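# Retract a sealant gun's rod by pressing its thumb plate

## Task

Slide the sealant gun's rod fully backward. The rod only moves back while the small thumb plate on it, just behind the handle, is being pushed toward the front of the gun. The gun must never enter or pass above the marked areas around the arms' bases, or the task fails. At the end the gun must sit on the table and not lean on anything else, and the rod must stay retracted without the robot holding it. Release the gun, move the grippers away, and then declare the job finished, or it counts as failed.

## Robot and tools

Robot: two arms, left_arm and right_arm, each ending in a two-finger gripper. The names are labels only; in camera images either arm may appear on either side. Everything happens on a table; nothing may be pushed or dropped off it, and the gun must stay clear of the marked zones around both arm bases, including not being carried over them. Occasionally a loose object gets a small external shove.

Frame: one shared scene frame. The origin sits on the table surface midway between the arms; +z is up, +x reaches out over the table, and left_arm stands on the +y side. Positions are in metres; orientations are quaternions written w first (qw, qx, qy, qz). A gripper's fingers extend along its own +z axis and close along its own y axis. The reported end_effector_position is the spot between the finger pads, roughly 1 cm short of the tips. Printed hand positions can be a little wrong, more so when an arm reaches far.

The row of 16 numbers: every moving command uses the same layout, one flat list covering both arms: left_arm x, y, z, qw, qx, qy, qz, opening, then right_arm x, y, z, qw, qx, qy, qz, opening. x, y, z and the quaternion are an absolute pose in the scene frame (not an offset). Opening runs from -1 (closed) to +1 (fully open, 0.093 m gap); it is a target finger setting, not a change. An arm meant to stay still should get its exact last reported pose and the opening it needs, every call. To hold an orientation steady, repeat the same quaternion you chose rather than copying the drifting reported one.

execute_actions(actions): a list of up to 15 actions. Each action is a table of up to 15 rows; each row is applied for one control step of 1/30 s, and if there are fewer than 15 rows the last one is repeated to fill 15 steps. An empty list simply returns the current state and images. Any target more than 0.6 m from that gripper's position at the action's start, measured along the gripper's own axes, makes that action rejected for both arms; a malformed action, or a first action failing this test against the last reported state, cancels the whole call.

move(target, speed, blocking): target is one 16-number row as above. Each gripper travels in a straight line toward its pose; both finish together, lasting 0.5 to 10 s (if longer is needed they halt at 10 s, short of target). speed is the path's top speed in m/s, 0.002 to 0.5, default 0.25; turning is capped at twice that in rad/s. Moves ignore obstacles and the other arm. Grippers lag, wander, and may overshoot the speed, especially with an almost straight arm. Faster contact means a harder hit, and aiming further past a contact means pressing harder. Opening is applied at the move's start. With blocking=false you get a result after 0.5 s while motion continues; other moves and execute_actions are then rejected until a result shows the move ended (use wait or stop).

wait(seconds): 0 to 10; the robot keeps its last commands, and it returns early if a running move finishes. stop(): brakes a running move; braking needs space, fingers keep moving. zoom_image(camera, region): enlarges part of the newest image; camera is cam_high, cam_low, cam_left_wrist or cam_right_wrist (all 504x504), region is [x0, y0, x1, y1] in pixels from the top-left, at most 504 by 504. finished_scene(scene): pass the current scene number to end it; this is final, so only call it once the rod is fully back, the gun rests alone on the table, and both grippers have opened and pulled away. Answering without a tool call also ends things.

Controller behaviour: each step, the commanded pose is limited to 70 mm and 16 degrees from the measured pose, then reached by damped inverse kinematics, position taking priority over orientation. Distant targets need several actions; after an action the arm only continues up to its last clipped pose. Friction can leave a gripper up to about 31 mm off, and tiny commands may do nothing. Elbows never fully straighten. Joint ranges (rad): waist -2.618 to 3.054, shoulder 0 to 3.142, elbow 0 to 3.142, wrist pitch -1.571 to 1.571, wrist yaw -1.571 to 1.571, wrist roll -2.094 to 2.094.

Reading results: the state line gives each gripper's position and quaternion. Hand target lines show where the controller is now driving each gripper. Step readings list positions at some steps; HELD plus an arm label means that arm's command was held back that step. A pose unreachable line means the clearance check altered or blocked the named arm's command. The move line reports the ending (done, off_target, moving, held, fault) and limits: paced means the sent pose was clipped, held means some steps were blocked and the arm may then surge faster. If only one arm is named, the other finished fine. Distances to targets are also given.

Gripping: grip_measured is the finger motor position on the -1..+1 scale. Pads meet near -0.94; each mm of object width adds about 0.0208, with a fixed per-gripper error up to about 0.02. Once pads touch, the fingers stop but the motor reading keeps heading toward your command, so it barely reveals contact. Commanding further below the width reading squeezes harder, up to roughly 50 to 62 N per pad (less on parts under 5 mm). Keep sending the same closing value to keep the grip. The last entry of each arm's Joint positions is the finger gap in metres, floored at zero.

Avoid: arms striking or shoving each other, hard slams, drops, slips, very forceful pushes. Holding loads heats motors: MOTOR HOT appears from 75 °C; at 90 °C that arm is paused 10 s; at 100 °C it goes limp and falls. FAULT lines report such stops.

Each tool is called after "Request:" as name(argument=value, ...), one argument or row to a line, values as JSON.

## Session

Request:
execute_actions(
  actions=[],
)

Scene clock: 0.00 s.
left_arm: end_effector_position=(+0.5132, +0.2548, +0.1918) grip_measured=+1.000 end_effector_quat_wxyz=(+0.338, +0.171, +0.735, -0.562) | right_arm: end_effector_position=(+0.2951, -0.0497, +0.3706) grip_measured=+0.982 end_effector_quat_wxyz=(+0.628, -0.258, +0.616, -0.399)
Joint positions: left_arm=[ 0.22   2.179  1.641 -0.045  1.316 -0.233  0.093] | right_arm=[ 1.245  1.181  0.825  0.685  1.229 -1.273  0.092]
Joint velocities: left_arm=[ 0.017 -0.002 -0.017 -0.007 -0.007  0.095  0.   ] | right_arm=[-0.002  0.007 -0.012 -0.007 -0.037  0.051  0.001]
Hand target (left_arm): +0.513, +0.255, +0.192; +0.338, +0.171, +0.735, -0.562
Hand target (right_arm): +0.295, -0.050, +0.371; +0.628, -0.258, +0.616, -0.399

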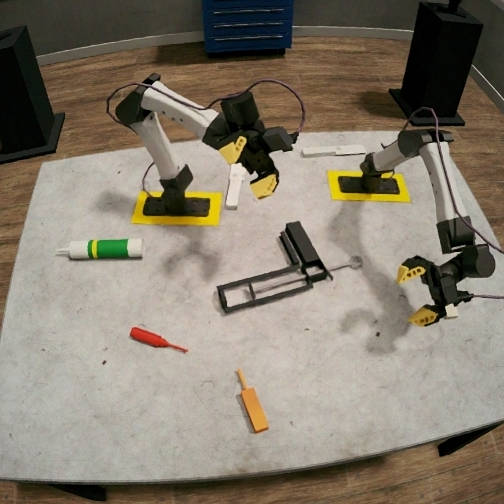

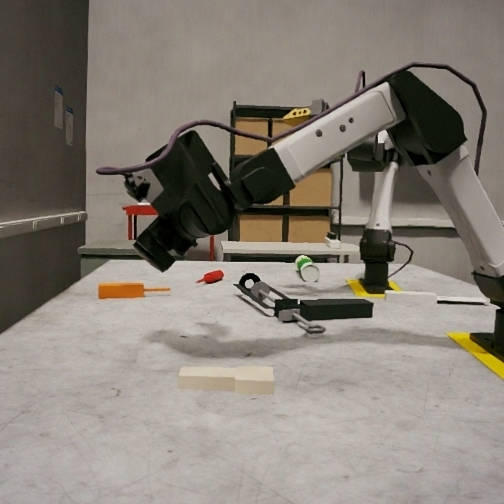

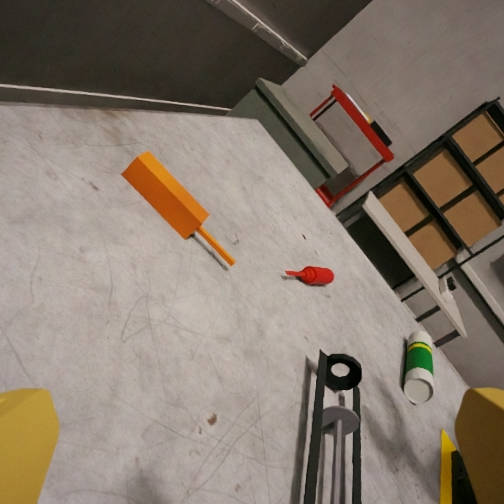

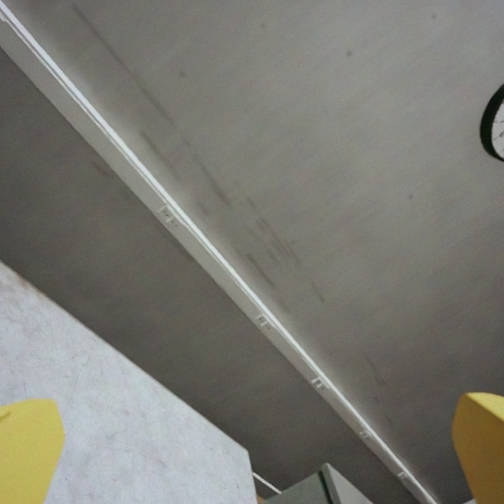

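Request:
zoom_image(
  camera="cam_high",
  region=[200, 200, 400, 330],
)

Request:
zoom_image(
  camera="cam_low",
  region=[220, 260, 390, 350],
)

Region (200, 200, 400, 330) of cam_high's 504x504 image, scaled by 2.520, with more detail than that image has; it fills the top 328 rows of this view, and the rest is white.

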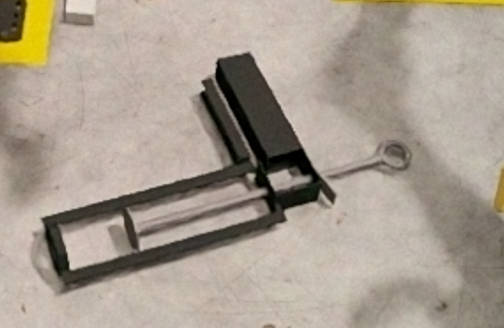

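Region (220, 260, 390, 350) of cam_low's 504x504 image, scaled by 2.965, with more detail than that image has; it fills the top 267 rows of this view, and the rest is white.

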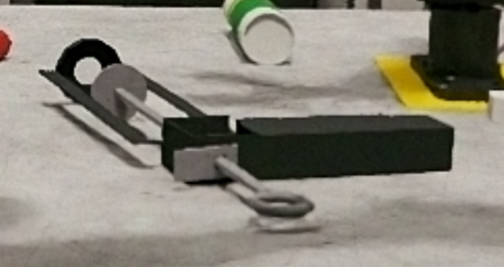

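Request:
move(
  target=[0.25,0.32,0.2,0,-0.13,0.99,0,1,0.25,0.02,0.2,0,-0.13,0.99,0,1],
  speed=0.4,
)

Scene clock: 9.70 s.
left_arm: end_effector_position=(+0.2485, +0.3256, +0.1907) grip_measured=+1.000 end_effector_quat_wxyz=(-0.005, -0.135, +0.991, -0.001) | right_arm: end_effector_position=(+0.2526, +0.0237, +0.1997) grip_measured=+0.982 end_effector_quat_wxyz=(+0.037, -0.135, +0.990, +0.021)
Joint positions: left_arm=[-0.035  1.562  1.544 -1.563  0.004 -0.428  0.093] | right_arm=[ 1.002  1.828  1.879 -1.539  0.015  0.563  0.092]
Joint velocities: left_arm=[ 0.007  0.002 -0.007 -0.051 -0.007 -0.066  0.   ] | right_arm=[ 0.007 -0.017 -0.002 -0.022  0.022  0.007 -0.001]
Hand target (left_arm): +0.250, +0.325, +0.199; +0.006, -0.134, +0.991, +0.001
Hand target (right_arm): +0.253, +0.024, +0.196; +0.024, -0.135, +0.990, +0.018
Off the commanded pose (left_arm): 0.011 m, 1 deg.
Off the commanded pose (right_arm): 0.005 m, 5 deg.
joint sent to its limit (left arm) — the command would take joint 4 (wrist pitch) past its lower limit, so that joint was sent only as far as its limit.
joint sent to its limit (right arm) — the command would take joint 4 (wrist pitch) past its lower limit, so that joint was sent only as far as its limit.
move: off_target (left_arm, right_arm); limits=paced

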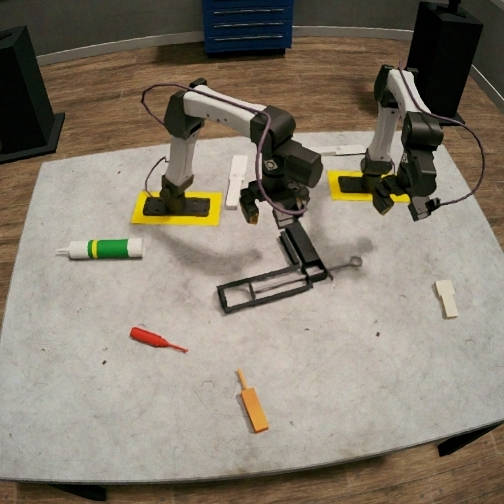

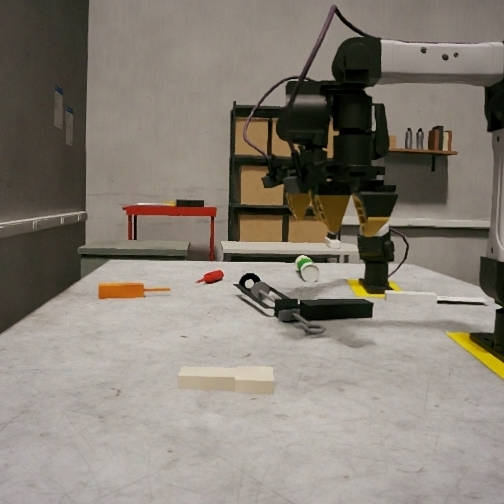

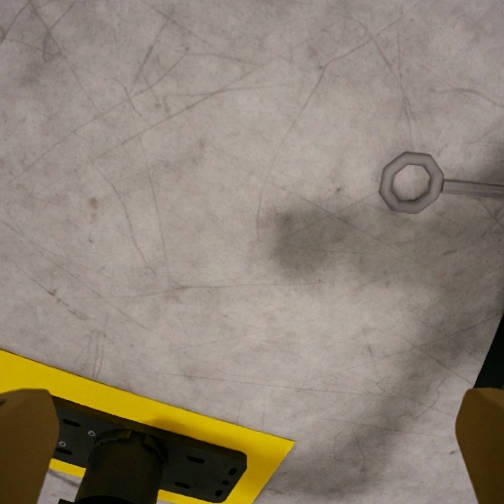

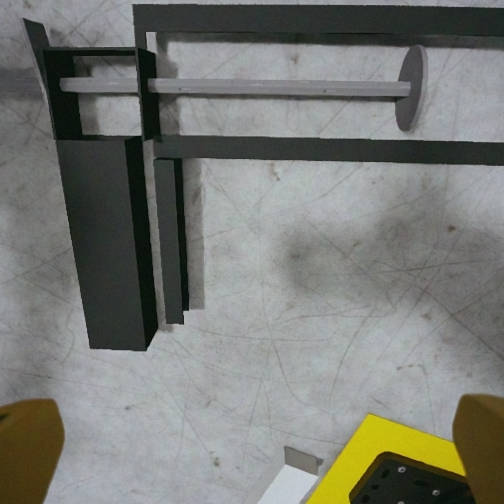

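Request:
move(
  target=[0.25,0.45,0.2,0,-0.13,0.99,0,1,0.31,0.14,0.11,0,-0.13,0.99,0,1],
)

Scene clock: 16.53 s.
left_arm: end_effector_position=(+0.2484, +0.4466, +0.1979) grip_measured=+1.000 end_effector_quat_wxyz=(+0.008, -0.133, +0.991, +0.002) | right_arm: end_effector_position=(+0.3128, +0.1384, +0.1097) grip_measured=+0.982 end_effector_quat_wxyz=(+0.021, -0.129, +0.991, +0.015)
Joint positions: left_arm=[ 0.421  1.577  1.588 -1.566 -0.     0.032  0.093] | right_arm=[ 1.068  2.425  2.444 -1.539  0.008  0.64   0.092]
Joint velocities: left_arm=[ 0.002 -0.002 -0.017  0.022 -0.095  0.022  0.   ] | right_arm=[ 0.002  0.007 -0.007  0.051 -0.066 -0.037 -0.   ]
Hand target (left_arm): +0.252, +0.449, +0.200; +0.008, -0.130, +0.991, +0.001
Hand target (right_arm): +0.308, +0.141, +0.109; +0.014, -0.130, +0.991, +0.015
Off the commanded pose (left_arm): 0.004 m, 1 deg.
Off the commanded pose (right_arm): 0.003 m, 3 deg.
joint sent to its limit (left arm) — the command would take joint 4 (wrist pitch) past its lower limit, so that joint was sent only as far as its limit.
joint sent to its limit (right arm) — the command would take joint 4 (wrist pitch) past its lower limit, so that joint was sent only as far as its limit.
move: off_target (right_arm)

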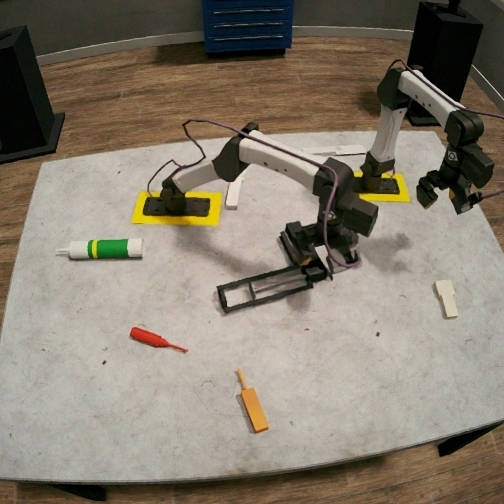

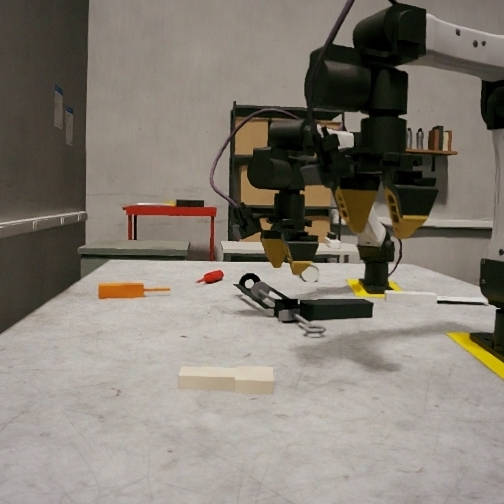

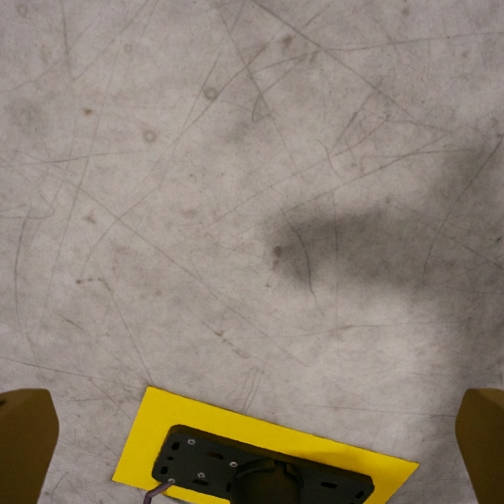

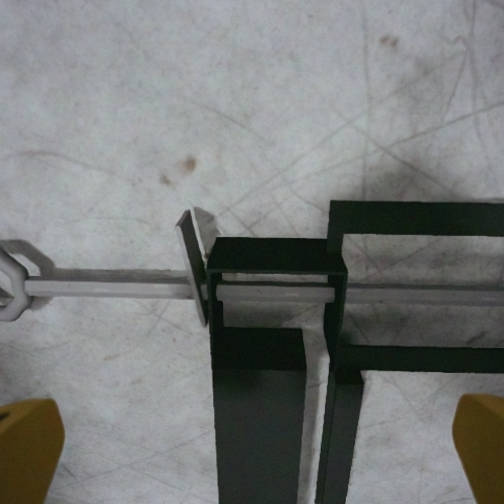

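Request:
move(
  target=[0.25,0.45,0.2,0,-0.13,0.99,0,1,0.335,0.145,0.06,0,-0.13,0.99,0,1],
)

Scene clock: 22.63 s.
left_arm: end_effector_position=(+0.2484, +0.4466, +0.1979) grip_measured=+1.000 end_effector_quat_wxyz=(+0.008, -0.128, +0.992, +0.002) | right_arm: end_effector_position=(+0.3342, +0.1481, +0.0633) grip_measured=+0.982 end_effector_quat_wxyz=(+0.009, -0.131, +0.991, +0.003)
Joint positions: left_arm=[ 0.421  1.577  1.588 -1.566 -0.     0.042  0.093] | right_arm=[ 1.047  2.599  2.583 -1.536  0.008  0.616  0.092]
Joint velocities: left_arm=[-0.002  0.007  0.007 -0.051  0.007 -0.007  0.   ] | right_arm=[-0.002  0.002  0.002 -0.022 -0.051  0.066 -0.001]
Hand target (left_arm): +0.250, +0.450, +0.200; +0.008, -0.130, +0.991, +0.001
Hand target (right_arm): +0.335, +0.145, +0.060; +0.001, -0.130, +0.991, +0.000
Off the commanded pose (left_arm): 0.004 m, 1 deg.
Off the commanded pose (right_arm): 0.005 m, 1 deg.
joint sent to its limit (left arm) — the command would take joint 4 (wrist pitch) past its lower limit, so that joint was sent only as far as its limit.
move: done

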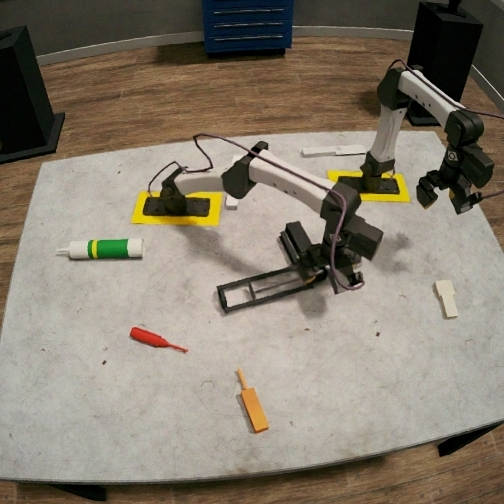

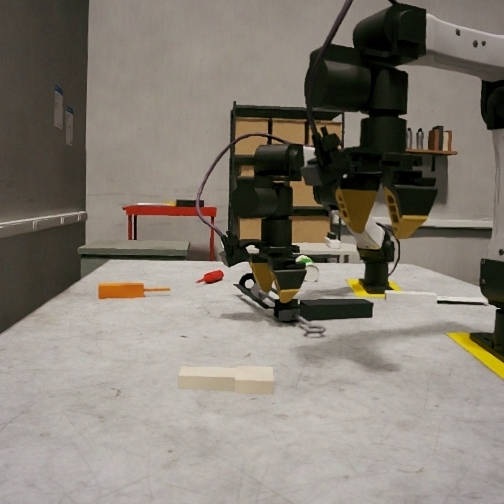

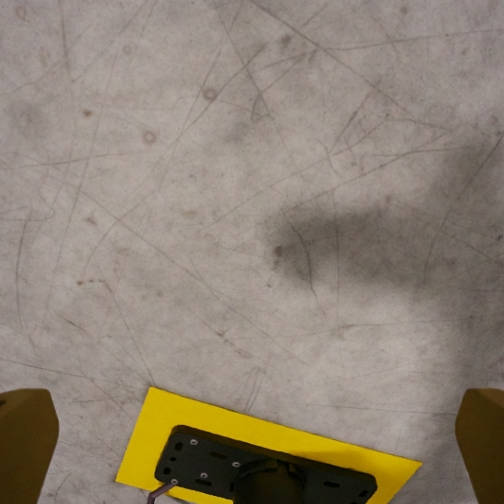

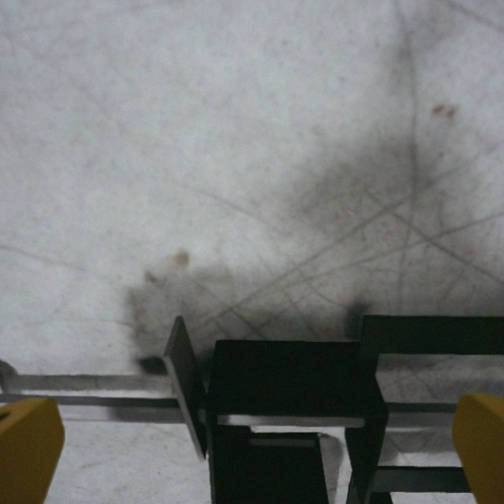

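Request:
move(
  target=[0.25,0.45,0.2,0,-0.13,0.99,0,1,0.348,0.143,0.045,0,-0.13,0.99,0,1],
  speed=0.1,
)

Request:
zoom_image(
  camera="cam_low",
  region=[220, 250, 390, 350],
)

Scene clock: 27.33 s.
left_arm: end_effector_position=(+0.2484, +0.4466, +0.1979) grip_measured=+1.000 end_effector_quat_wxyz=(+0.008, -0.128, +0.992, +0.002) | right_arm: end_effector_position=(+0.3454, +0.1436, +0.0517) grip_measured=+0.982 end_effector_quat_wxyz=(+0.006, -0.130, +0.991, +0.000)
Joint positions: left_arm=[ 0.421  1.577  1.588 -1.566 -0.     0.042  0.093] | right_arm=[ 1.024  2.641  2.617 -1.537  0.008  0.594  0.092]
Joint velocities: left_arm=[-0.012 -0.027 -0.002  0.037  0.007 -0.037  0.   ] | right_arm=[ 0.002  0.012  0.002  0.022 -0.022 -0.066 -0.001]
Hand target (left_arm): +0.250, +0.450, +0.200; +0.008, -0.130, +0.991, +0.001
Hand target (right_arm): +0.348, +0.143, +0.045; +0.001, -0.130, +0.991, +0.000
Off the commanded pose (left_arm): 0.004 m, 1 deg.
Off the commanded pose (right_arm): 0.007 m, 1 deg.
joint sent to its limit (left arm) — the command would take joint 4 (wrist pitch) past its lower limit, so that joint was sent only as far as its limit.
move: done

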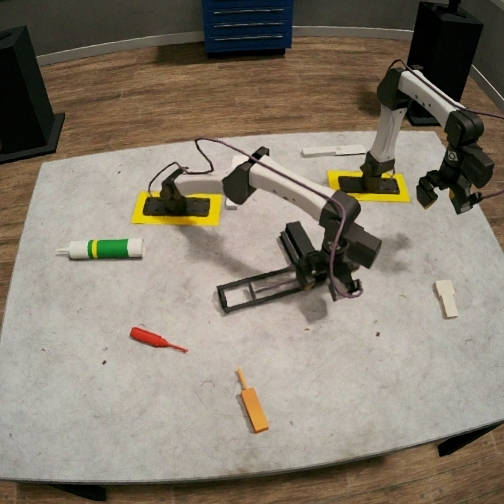

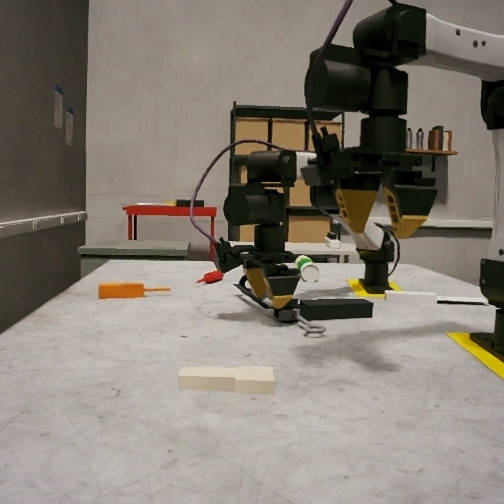

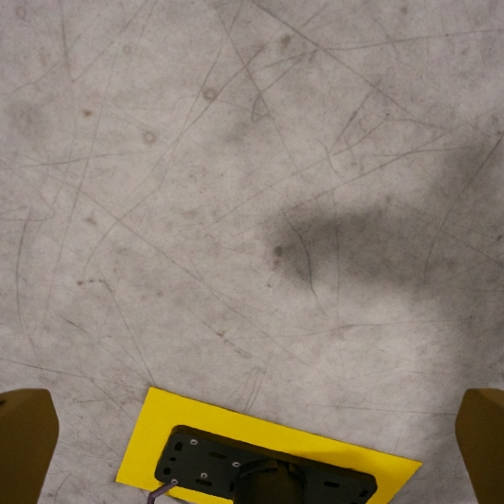

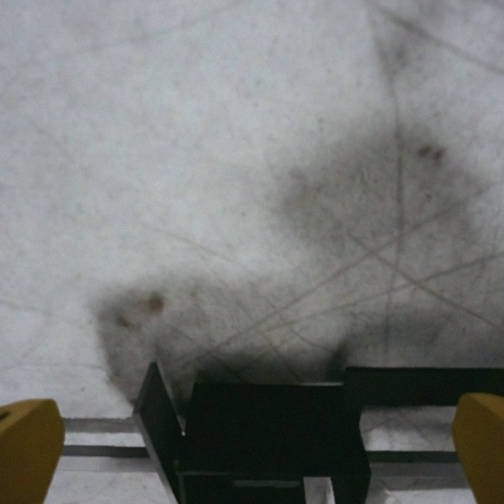

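Region (220, 250, 390, 350) of cam_low's 504x504 image, scaled by 2.965, with more detail than that image has; it fills the top 296 rows of this view, and the rest is white.

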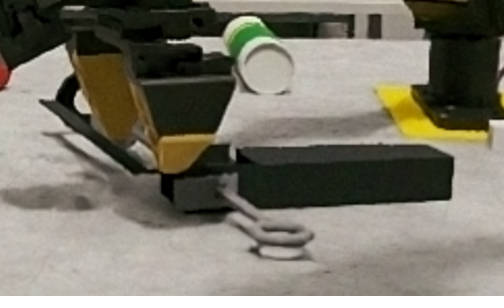

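Request:
move(
  target=[0.25,0.45,0.2,0,-0.13,0.99,0,1,0.338,0.143,0.022,0,-0.13,0.99,0,1],
  speed=0.05,
)

Request:
zoom_image(
  camera="cam_low",
  region=[220, 250, 390, 350],
)

Scene clock: 32.10 s.
left_arm: end_effector_position=(+0.2484, +0.4466, +0.1979) grip_measured=+1.000 end_effector_quat_wxyz=(+0.008, -0.128, +0.992, +0.002) | right_arm: end_effector_position=(+0.3414, +0.1384, +0.0334) grip_measured=+0.982 end_effector_quat_wxyz=(+0.003, -0.129, +0.992, -0.005)
Joint positions: left_arm=[ 0.421  1.577  1.588 -1.566 -0.     0.042  0.093] | right_arm=[ 1.024  2.575  2.416 -1.414  0.011  0.596  0.092]
Joint velocities: left_arm=[-0.012  0.007  0.012 -0.066 -0.022  0.007  0.   ] | right_arm=[ 0.012 -0.012 -0.042  0.022  0.037  0.007  0.001]
Hand target (left_arm): +0.250, +0.450, +0.200; +0.008, -0.130, +0.991, +0.001
Hand target (right_arm): +0.338, +0.143, +0.022; -0.001, -0.130, +0.991, -0.001
Off the commanded pose (left_arm): 0.004 m, 1 deg.
Off the commanded pose (right_arm): 0.013 m, 1 deg.
joint sent to its limit (left arm) — the command would take joint 4 (wrist pitch) past its lower limit, so that joint was sent only as far as its limit.
move: off_target (right_arm)

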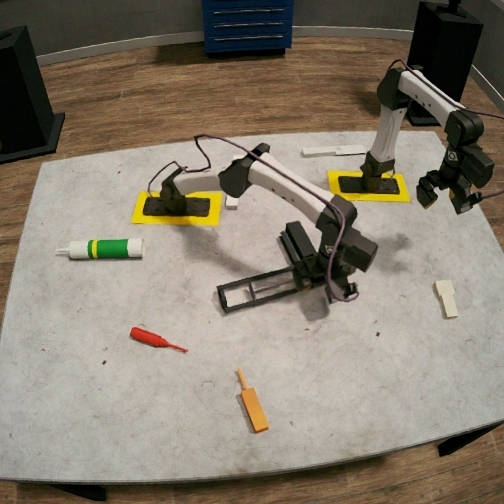

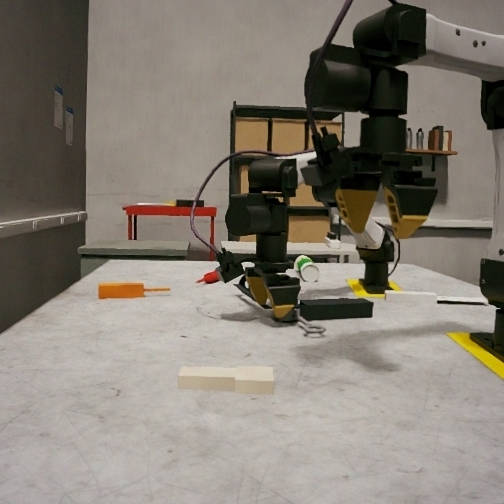

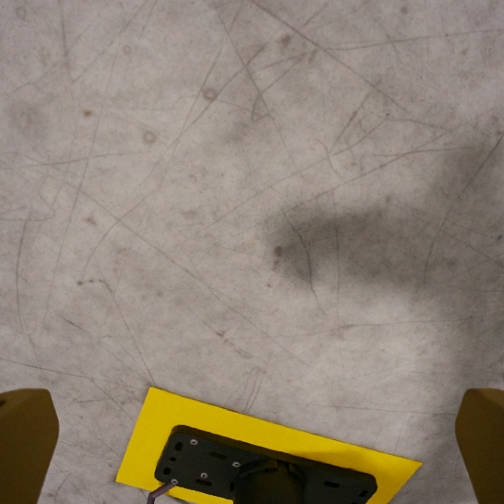

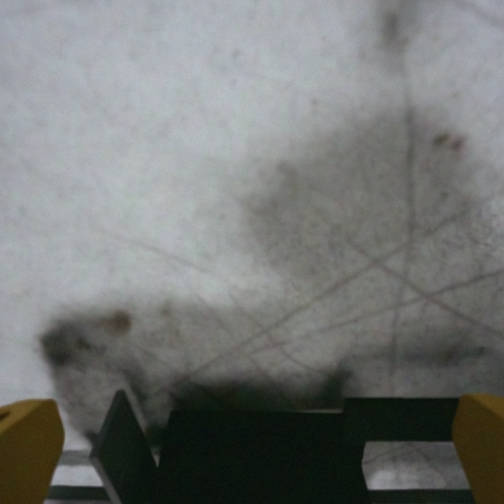

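Region (220, 250, 390, 350) of cam_low's 504x504 image, scaled by 2.965, with more detail than that image has; it fills the top 296 rows of this view, and the rest is white.

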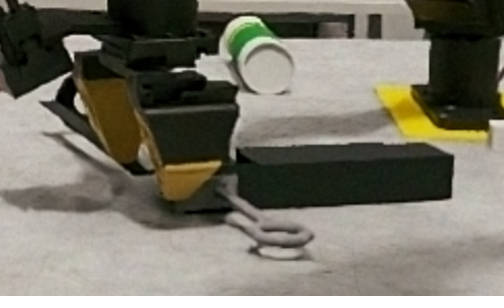

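Request:
move(
  target=[0.25,0.45,0.2,0,-0.13,0.99,0,1,0.327,0.138,0.04,0,-0.13,0.99,0,1],
  speed=0.05,
)

Request:
move(
  target=[0.25,0.45,0.2,0,-0.13,0.99,0,1,0.327,0.138,0.018,0,-0.13,0.99,0,1],
  speed=0.05,
)

Request:
zoom_image(
  camera="cam_low",
  region=[220, 250, 390, 350],
)

Scene clock: 36.87 s.
left_arm: end_effector_position=(+0.2484, +0.4466, +0.1979) grip_measured=+1.000 end_effector_quat_wxyz=(+0.008, -0.128, +0.992, +0.002) | right_arm: end_effector_position=(+0.3320, +0.1340, +0.0394) grip_measured=+0.982 end_effector_quat_wxyz=(+0.000, -0.129, +0.992, -0.006)
Joint positions: left_arm=[ 0.421  1.577  1.588 -1.566 -0.     0.042  0.093] | right_arm=[ 1.032  2.519  2.335 -1.396  0.009  0.605  0.092]
Joint velocities: left_arm=[-0.002  0.002 -0.007 -0.095 -0.007 -0.081  0.   ] | right_arm=[-0.012  0.012  0.002  0.037 -0.051 -0.022 -0.001]
Hand target (left_arm): +0.250, +0.450, +0.200; +0.008, -0.130, +0.991, +0.001
Hand target (right_arm): +0.327, +0.138, +0.040; -0.000, -0.130, +0.991, -0.000
Off the commanded pose (left_arm): 0.004 m, 1 deg.
Off the commanded pose (right_arm): 0.006 m, 1 deg.
joint sent to its limit (left arm) — the command would take joint 4 (wrist pitch) past its lower limit, so that joint was sent only as far as its limit.
move: done

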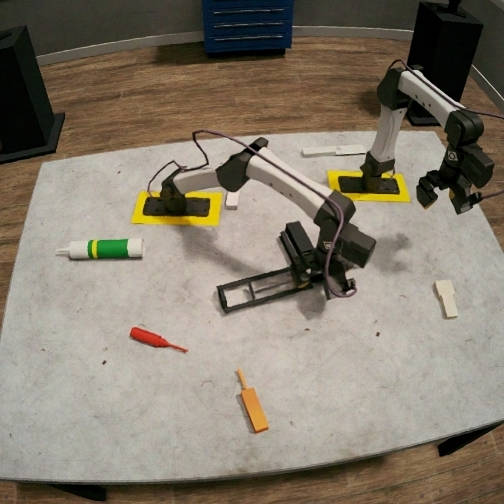

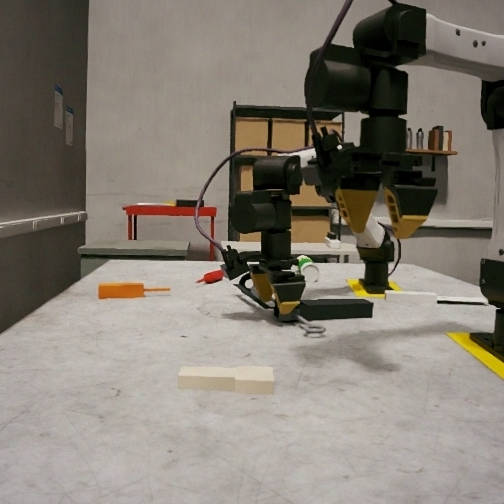

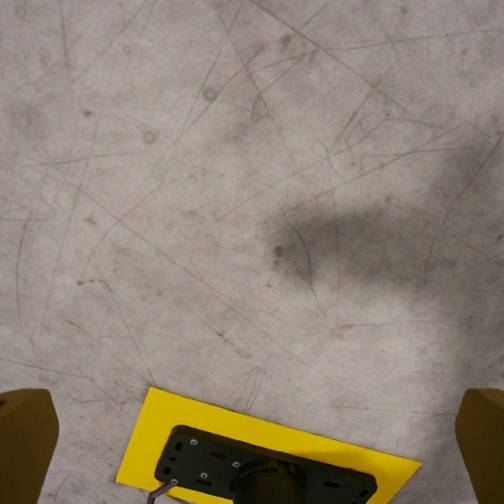

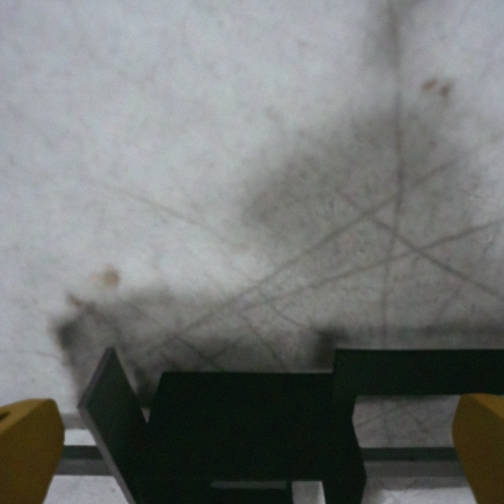

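Scene clock: 37.57 s.
left_arm: end_effector_position=(+0.2484, +0.4466, +0.1979) grip_measured=+1.000 end_effector_quat_wxyz=(+0.008, -0.128, +0.992, +0.002) | right_arm: end_effector_position=(+0.3323, +0.1343, +0.0336) grip_measured=+0.982 end_effector_quat_wxyz=(+0.007, -0.128, +0.992, -0.001)
Joint positions: left_arm=[ 0.421  1.577  1.588 -1.566 -0.     0.042  0.093] | right_arm=[ 1.033  2.491  2.261 -1.331  0.011  0.607  0.092]
Joint velocities: left_arm=[-0.012  0.012  0.007 -0.037  0.022 -0.007  0.   ] | right_arm=[ 0.002 -0.012 -0.012 -0.007 -0.007 -0.051 -0.   ]
Hand target (left_arm): +0.250, +0.450, +0.200; +0.008, -0.130, +0.991, +0.001
Hand target (right_arm): +0.327, +0.138, +0.018; -0.001, -0.130, +0.991, -0.001
Off the commanded pose (left_arm): 0.004 m, 1 deg.
Off the commanded pose (right_arm): 0.017 m, 1 deg.
joint sent to its limit (left arm) — the command would take joint 4 (wrist pitch) past its lower limit, so that joint was sent only as far as its limit.
move: off_target (right_arm)

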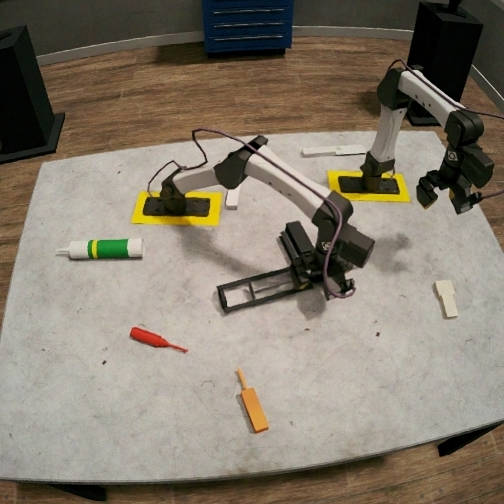

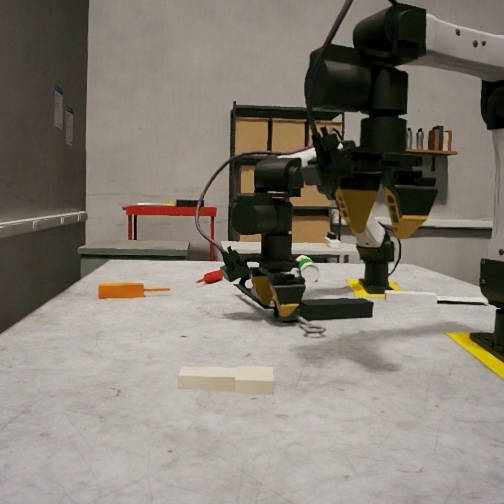

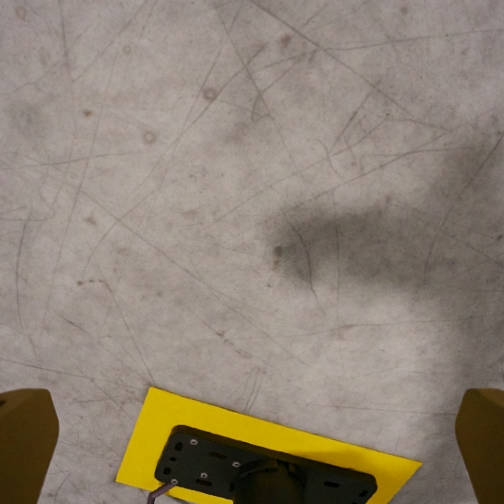

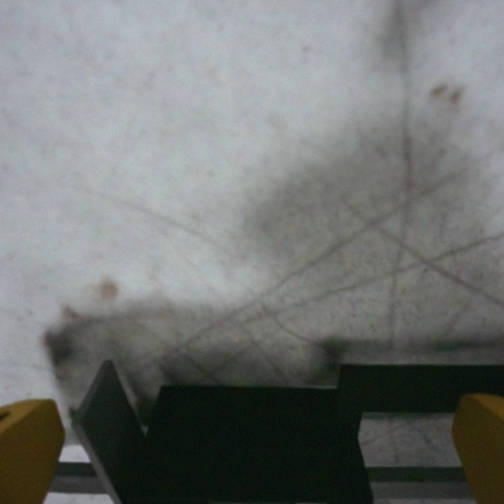

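Region (220, 250, 390, 350) of cam_low's 504x504 image, scaled by 2.965, with more detail than that image has; it fills the top 296 rows of this view, and the rest is white.

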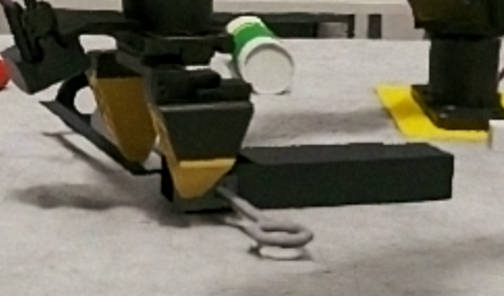

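Request:
move(
  target=[0.25,0.45,0.2,0,-0.13,0.99,0,1,0.338,0.143,0.043,0,-0.13,0.99,0,1],
  speed=0.05,
)

Request:
move(
  target=[0.25,0.45,0.2,0,-0.13,0.99,0,1,0.333,0.14,0.02,0,-0.13,0.99,0,1],
  speed=0.05,
)

Request:
zoom_image(
  camera="cam_high",
  region=[260, 220, 390, 320],
)

Scene clock: 42.40 s.
left_arm: end_effector_position=(+0.2484, +0.4466, +0.1979) grip_measured=+1.000 end_effector_quat_wxyz=(+0.008, -0.128, +0.992, +0.002) | right_arm: end_effector_position=(+0.3404, +0.1438, +0.0507) grip_measured=+0.982 end_effector_quat_wxyz=(+0.014, -0.128, +0.992, +0.006)
Joint positions: left_arm=[ 0.421  1.577  1.588 -1.566 -0.     0.042  0.093] | right_arm=[ 1.033  2.558  2.452 -1.437  0.011  0.608  0.092]
Joint velocities: left_arm=[ 0.002 -0.007  0.012 -0.022  0.022 -0.051  0.   ] | right_arm=[ 0.012 -0.012  0.002 -0.051  0.051  0.007 -0.   ]
Hand target (left_arm): +0.250, +0.450, +0.200; +0.008, -0.130, +0.991, +0.001
Hand target (right_arm): +0.338, +0.143, +0.043; +0.001, -0.130, +0.992, +0.000
Off the commanded pose (left_arm): 0.004 m, 1 deg.
Off the commanded pose (right_arm): 0.008 m, 2 deg.
joint sent to its limit (left arm) — the command would take joint 4 (wrist pitch) past its lower limit, so that joint was sent only as far as its limit.
move: done

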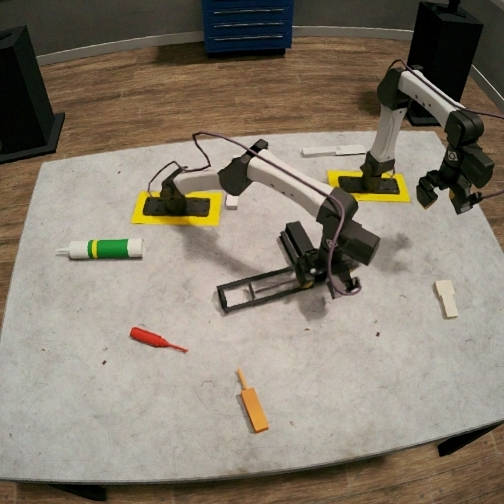

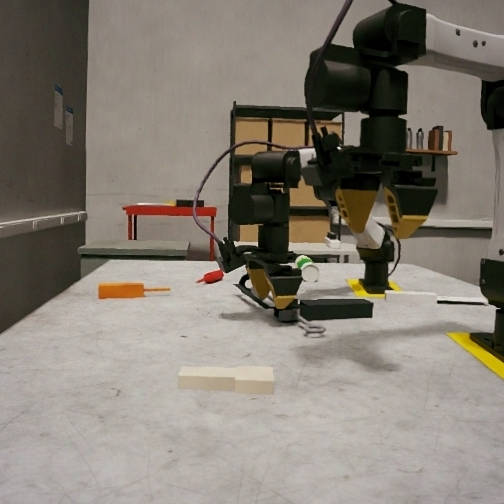

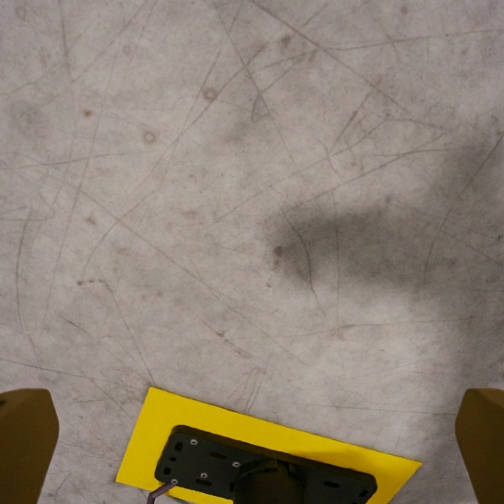

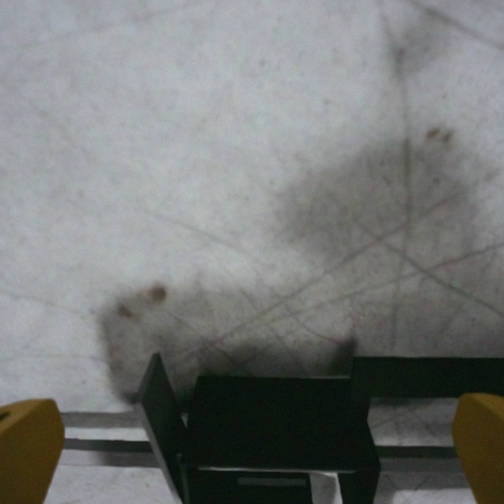

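Scene clock: 43.27 s.
left_arm: end_effector_position=(+0.2484, +0.4466, +0.1979) grip_measured=+1.000 end_effector_quat_wxyz=(+0.008, -0.128, +0.992, +0.002) | right_arm: end_effector_position=(+0.3367, +0.1392, +0.0338) grip_measured=+0.982 end_effector_quat_wxyz=(+0.009, -0.128, +0.992, +0.000)
Joint positions: left_arm=[ 0.421  1.577  1.588 -1.566 -0.     0.042  0.093] | right_arm=[ 1.033  2.529  2.333 -1.361  0.012  0.607  0.092]
Joint velocities: left_arm=[ 0.012  0.002  0.002 -0.037 -0.051 -0.022  0.   ] | right_arm=[-0.007 -0.022 -0.007 -0.051  0.066 -0.007 -0.   ]
Hand target (left_arm): +0.250, +0.450, +0.200; +0.008, -0.130, +0.991, +0.001
Hand target (right_arm): +0.333, +0.140, +0.020; -0.000, -0.130, +0.991, -0.000
Off the commanded pose (left_arm): 0.004 m, 1 deg.
Off the commanded pose (right_arm): 0.014 m, 1 deg.
joint sent to its limit (left arm) — the command would take joint 4 (wrist pitch) past its lower limit, so that joint was sent only as far as its limit.
move: off_target (right_arm)

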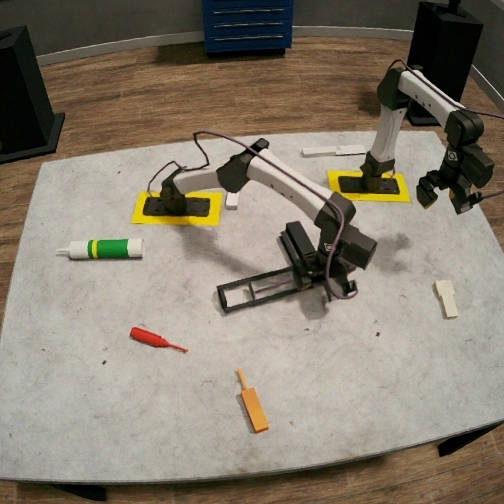

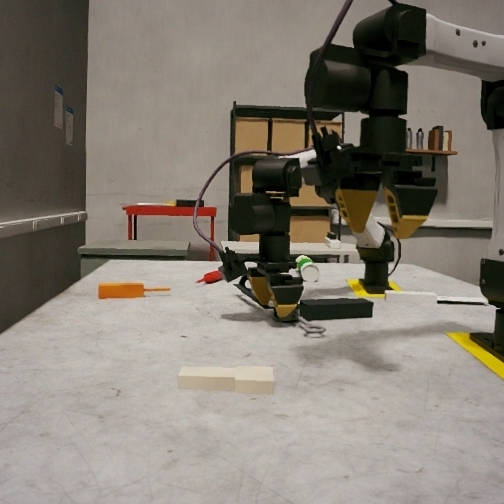

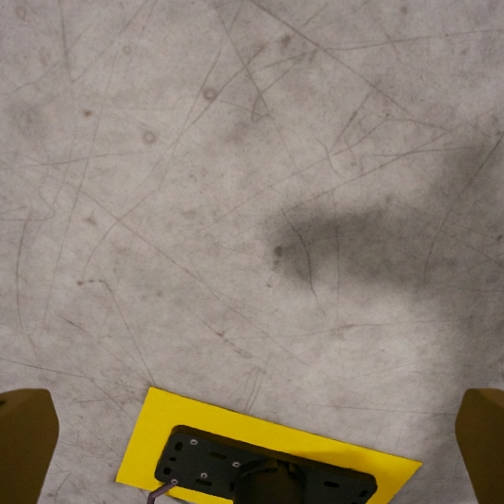

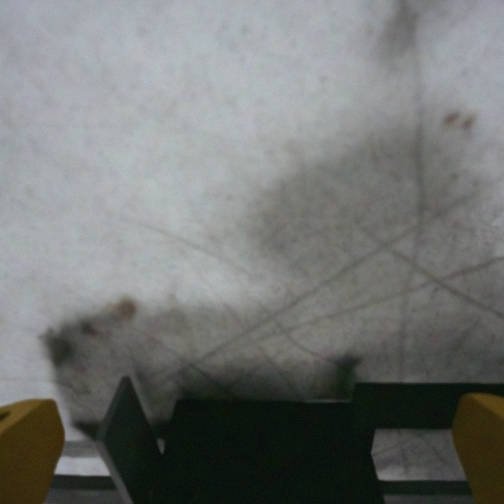

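Region (260, 220, 390, 320) of cam_high's 504x504 image, scaled by 3.877, with more detail than that image has; it fills the top 388 rows of this view, and the rest is white.

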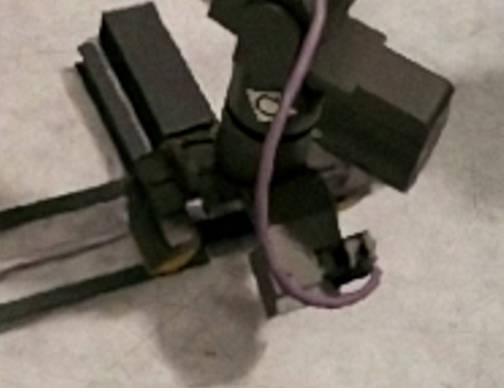

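Request:
move(
  target=[0.25,0.45,0.2,0,-0.13,0.99,0,1,0.335,0.139,0.036,0,-0.13,0.99,0,0],
)

Request:
move(
  target=[0.3,0.42,0.14,0,-0.13,0.99,0,0,0.335,0.139,0.036,0,-0.13,0.99,0,-0.15],
)

Scene clock: 45.63 s.
left_arm: end_effector_position=(+0.2484, +0.4466, +0.1979) grip_measured=+1.000 end_effector_quat_wxyz=(+0.008, -0.128, +0.992, +0.002) | right_arm: end_effector_position=(+0.3354, +0.1408, +0.0374) grip_measured=+0.002 end_effector_quat_wxyz=(+0.008, -0.129, +0.992, +0.002)
Joint positions: left_arm=[ 0.421  1.577  1.588 -1.566 -0.     0.042  0.093] | right_arm=[ 1.035  2.529  2.346 -1.372  0.008  0.608  0.045]
Joint velocities: left_arm=[ 0.007 -0.002 -0.002  0.066 -0.007 -0.051  0.   ] | right_arm=[ 0.002  0.017  0.002 -0.022 -0.007  0.022  0.001]
Hand target (left_arm): +0.250, +0.450, +0.200; +0.008, -0.130, +0.991, +0.001
Hand target (right_arm): +0.335, +0.139, +0.036; +0.000, -0.130, +0.992, +0.000
Off the commanded pose (left_arm): 0.004 m, 1 deg.
Off the commanded pose (right_arm): 0.002 m, 1 deg.
joint sent to its limit (left arm) — the command would take joint 4 (wrist pitch) past its lower limit, so that joint was sent only as far as its limit.
move: done

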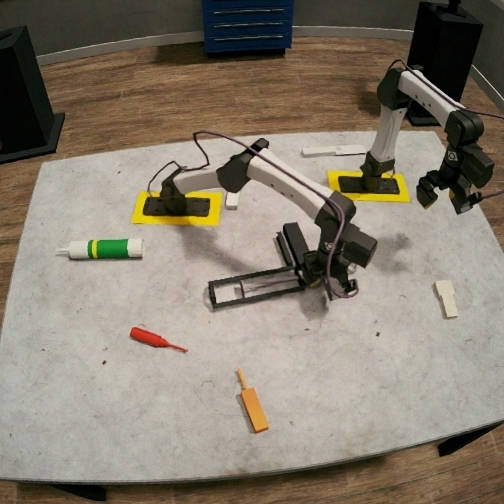

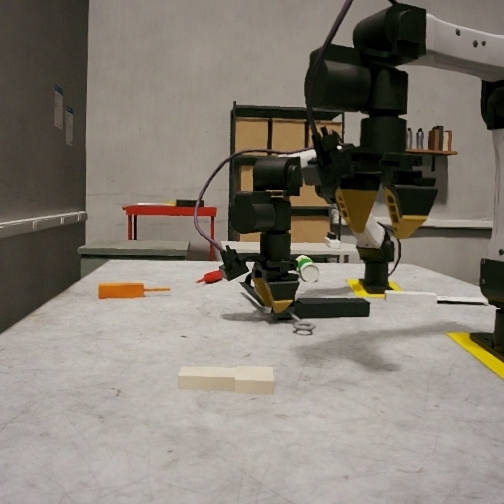

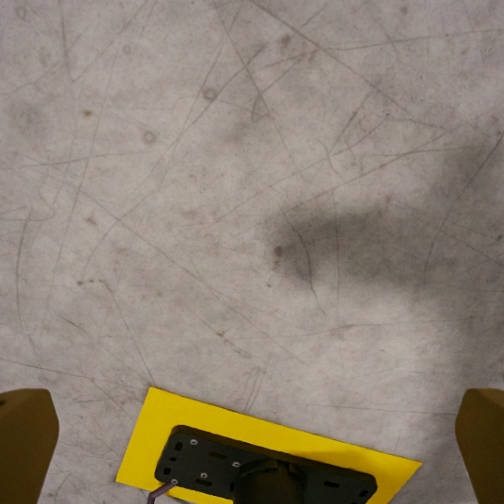

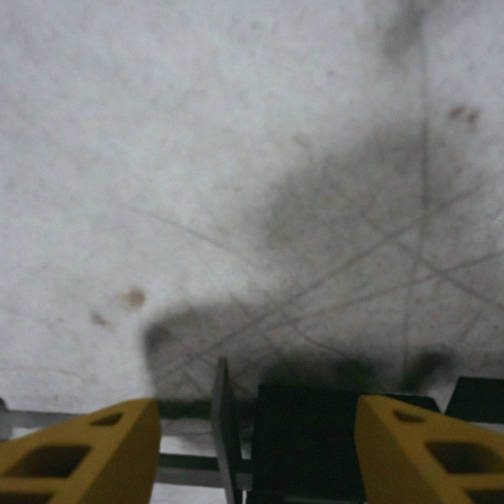

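Scene clock: 46.57 s.
left_arm: end_effector_position=(+0.3015, +0.4216, +0.1474) grip_measured=+0.002 end_effector_quat_wxyz=(+0.008, -0.129, +0.992, +0.001) | right_arm: end_effector_position=(+0.3349, +0.1402, +0.0374) grip_measured=-0.148 end_effector_quat_wxyz=(+0.007, -0.129, +0.992, +0.001)
Joint positions: left_arm=[ 0.296  1.723  1.544 -1.376 -0.    -0.086  0.045] | right_arm=[ 1.035  2.529  2.346 -1.376  0.008  0.608  0.038]
Joint velocities: left_arm=[-0.002 -0.007 -0.007  0.022 -0.037 -0.051 -0.002] | right_arm=[-0.012  0.007 -0.002  0.022 -0.022  0.007 -0.   ]
Hand target (left_arm): +0.300, +0.420, +0.140; -0.000, -0.130, +0.991, +0.000
Hand target (right_arm): +0.335, +0.139, +0.036; +0.000, -0.130, +0.992, +0.000
Off the commanded pose (left_arm): 0.008 m, 1 deg.
Off the commanded pose (right_arm): 0.002 m, 1 deg.
move: done

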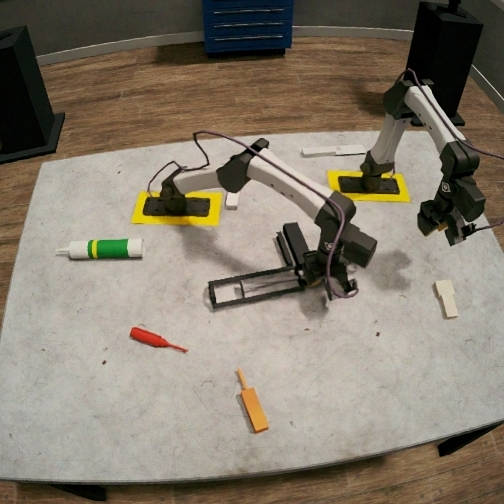

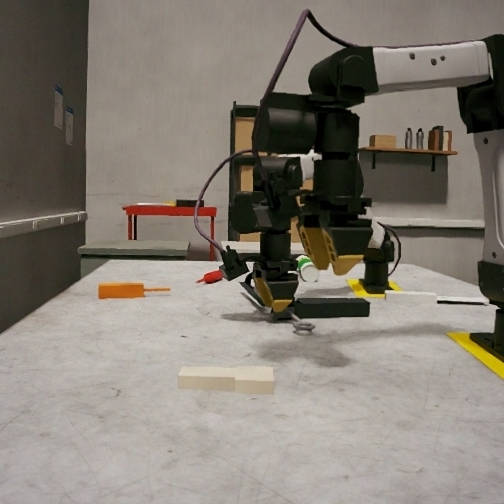

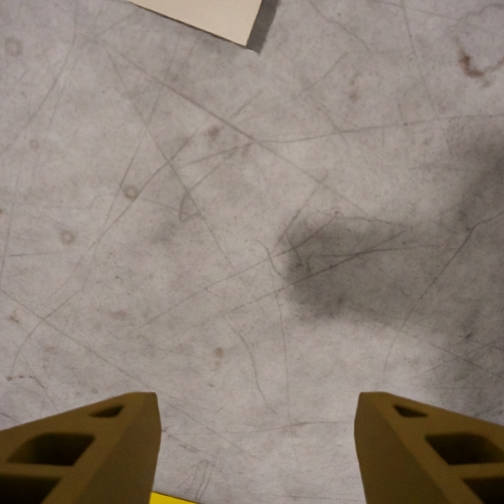

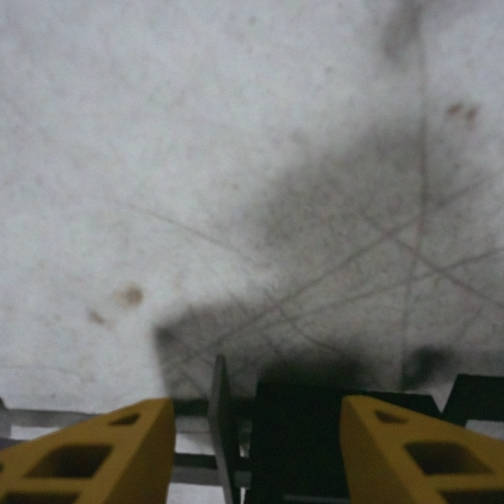

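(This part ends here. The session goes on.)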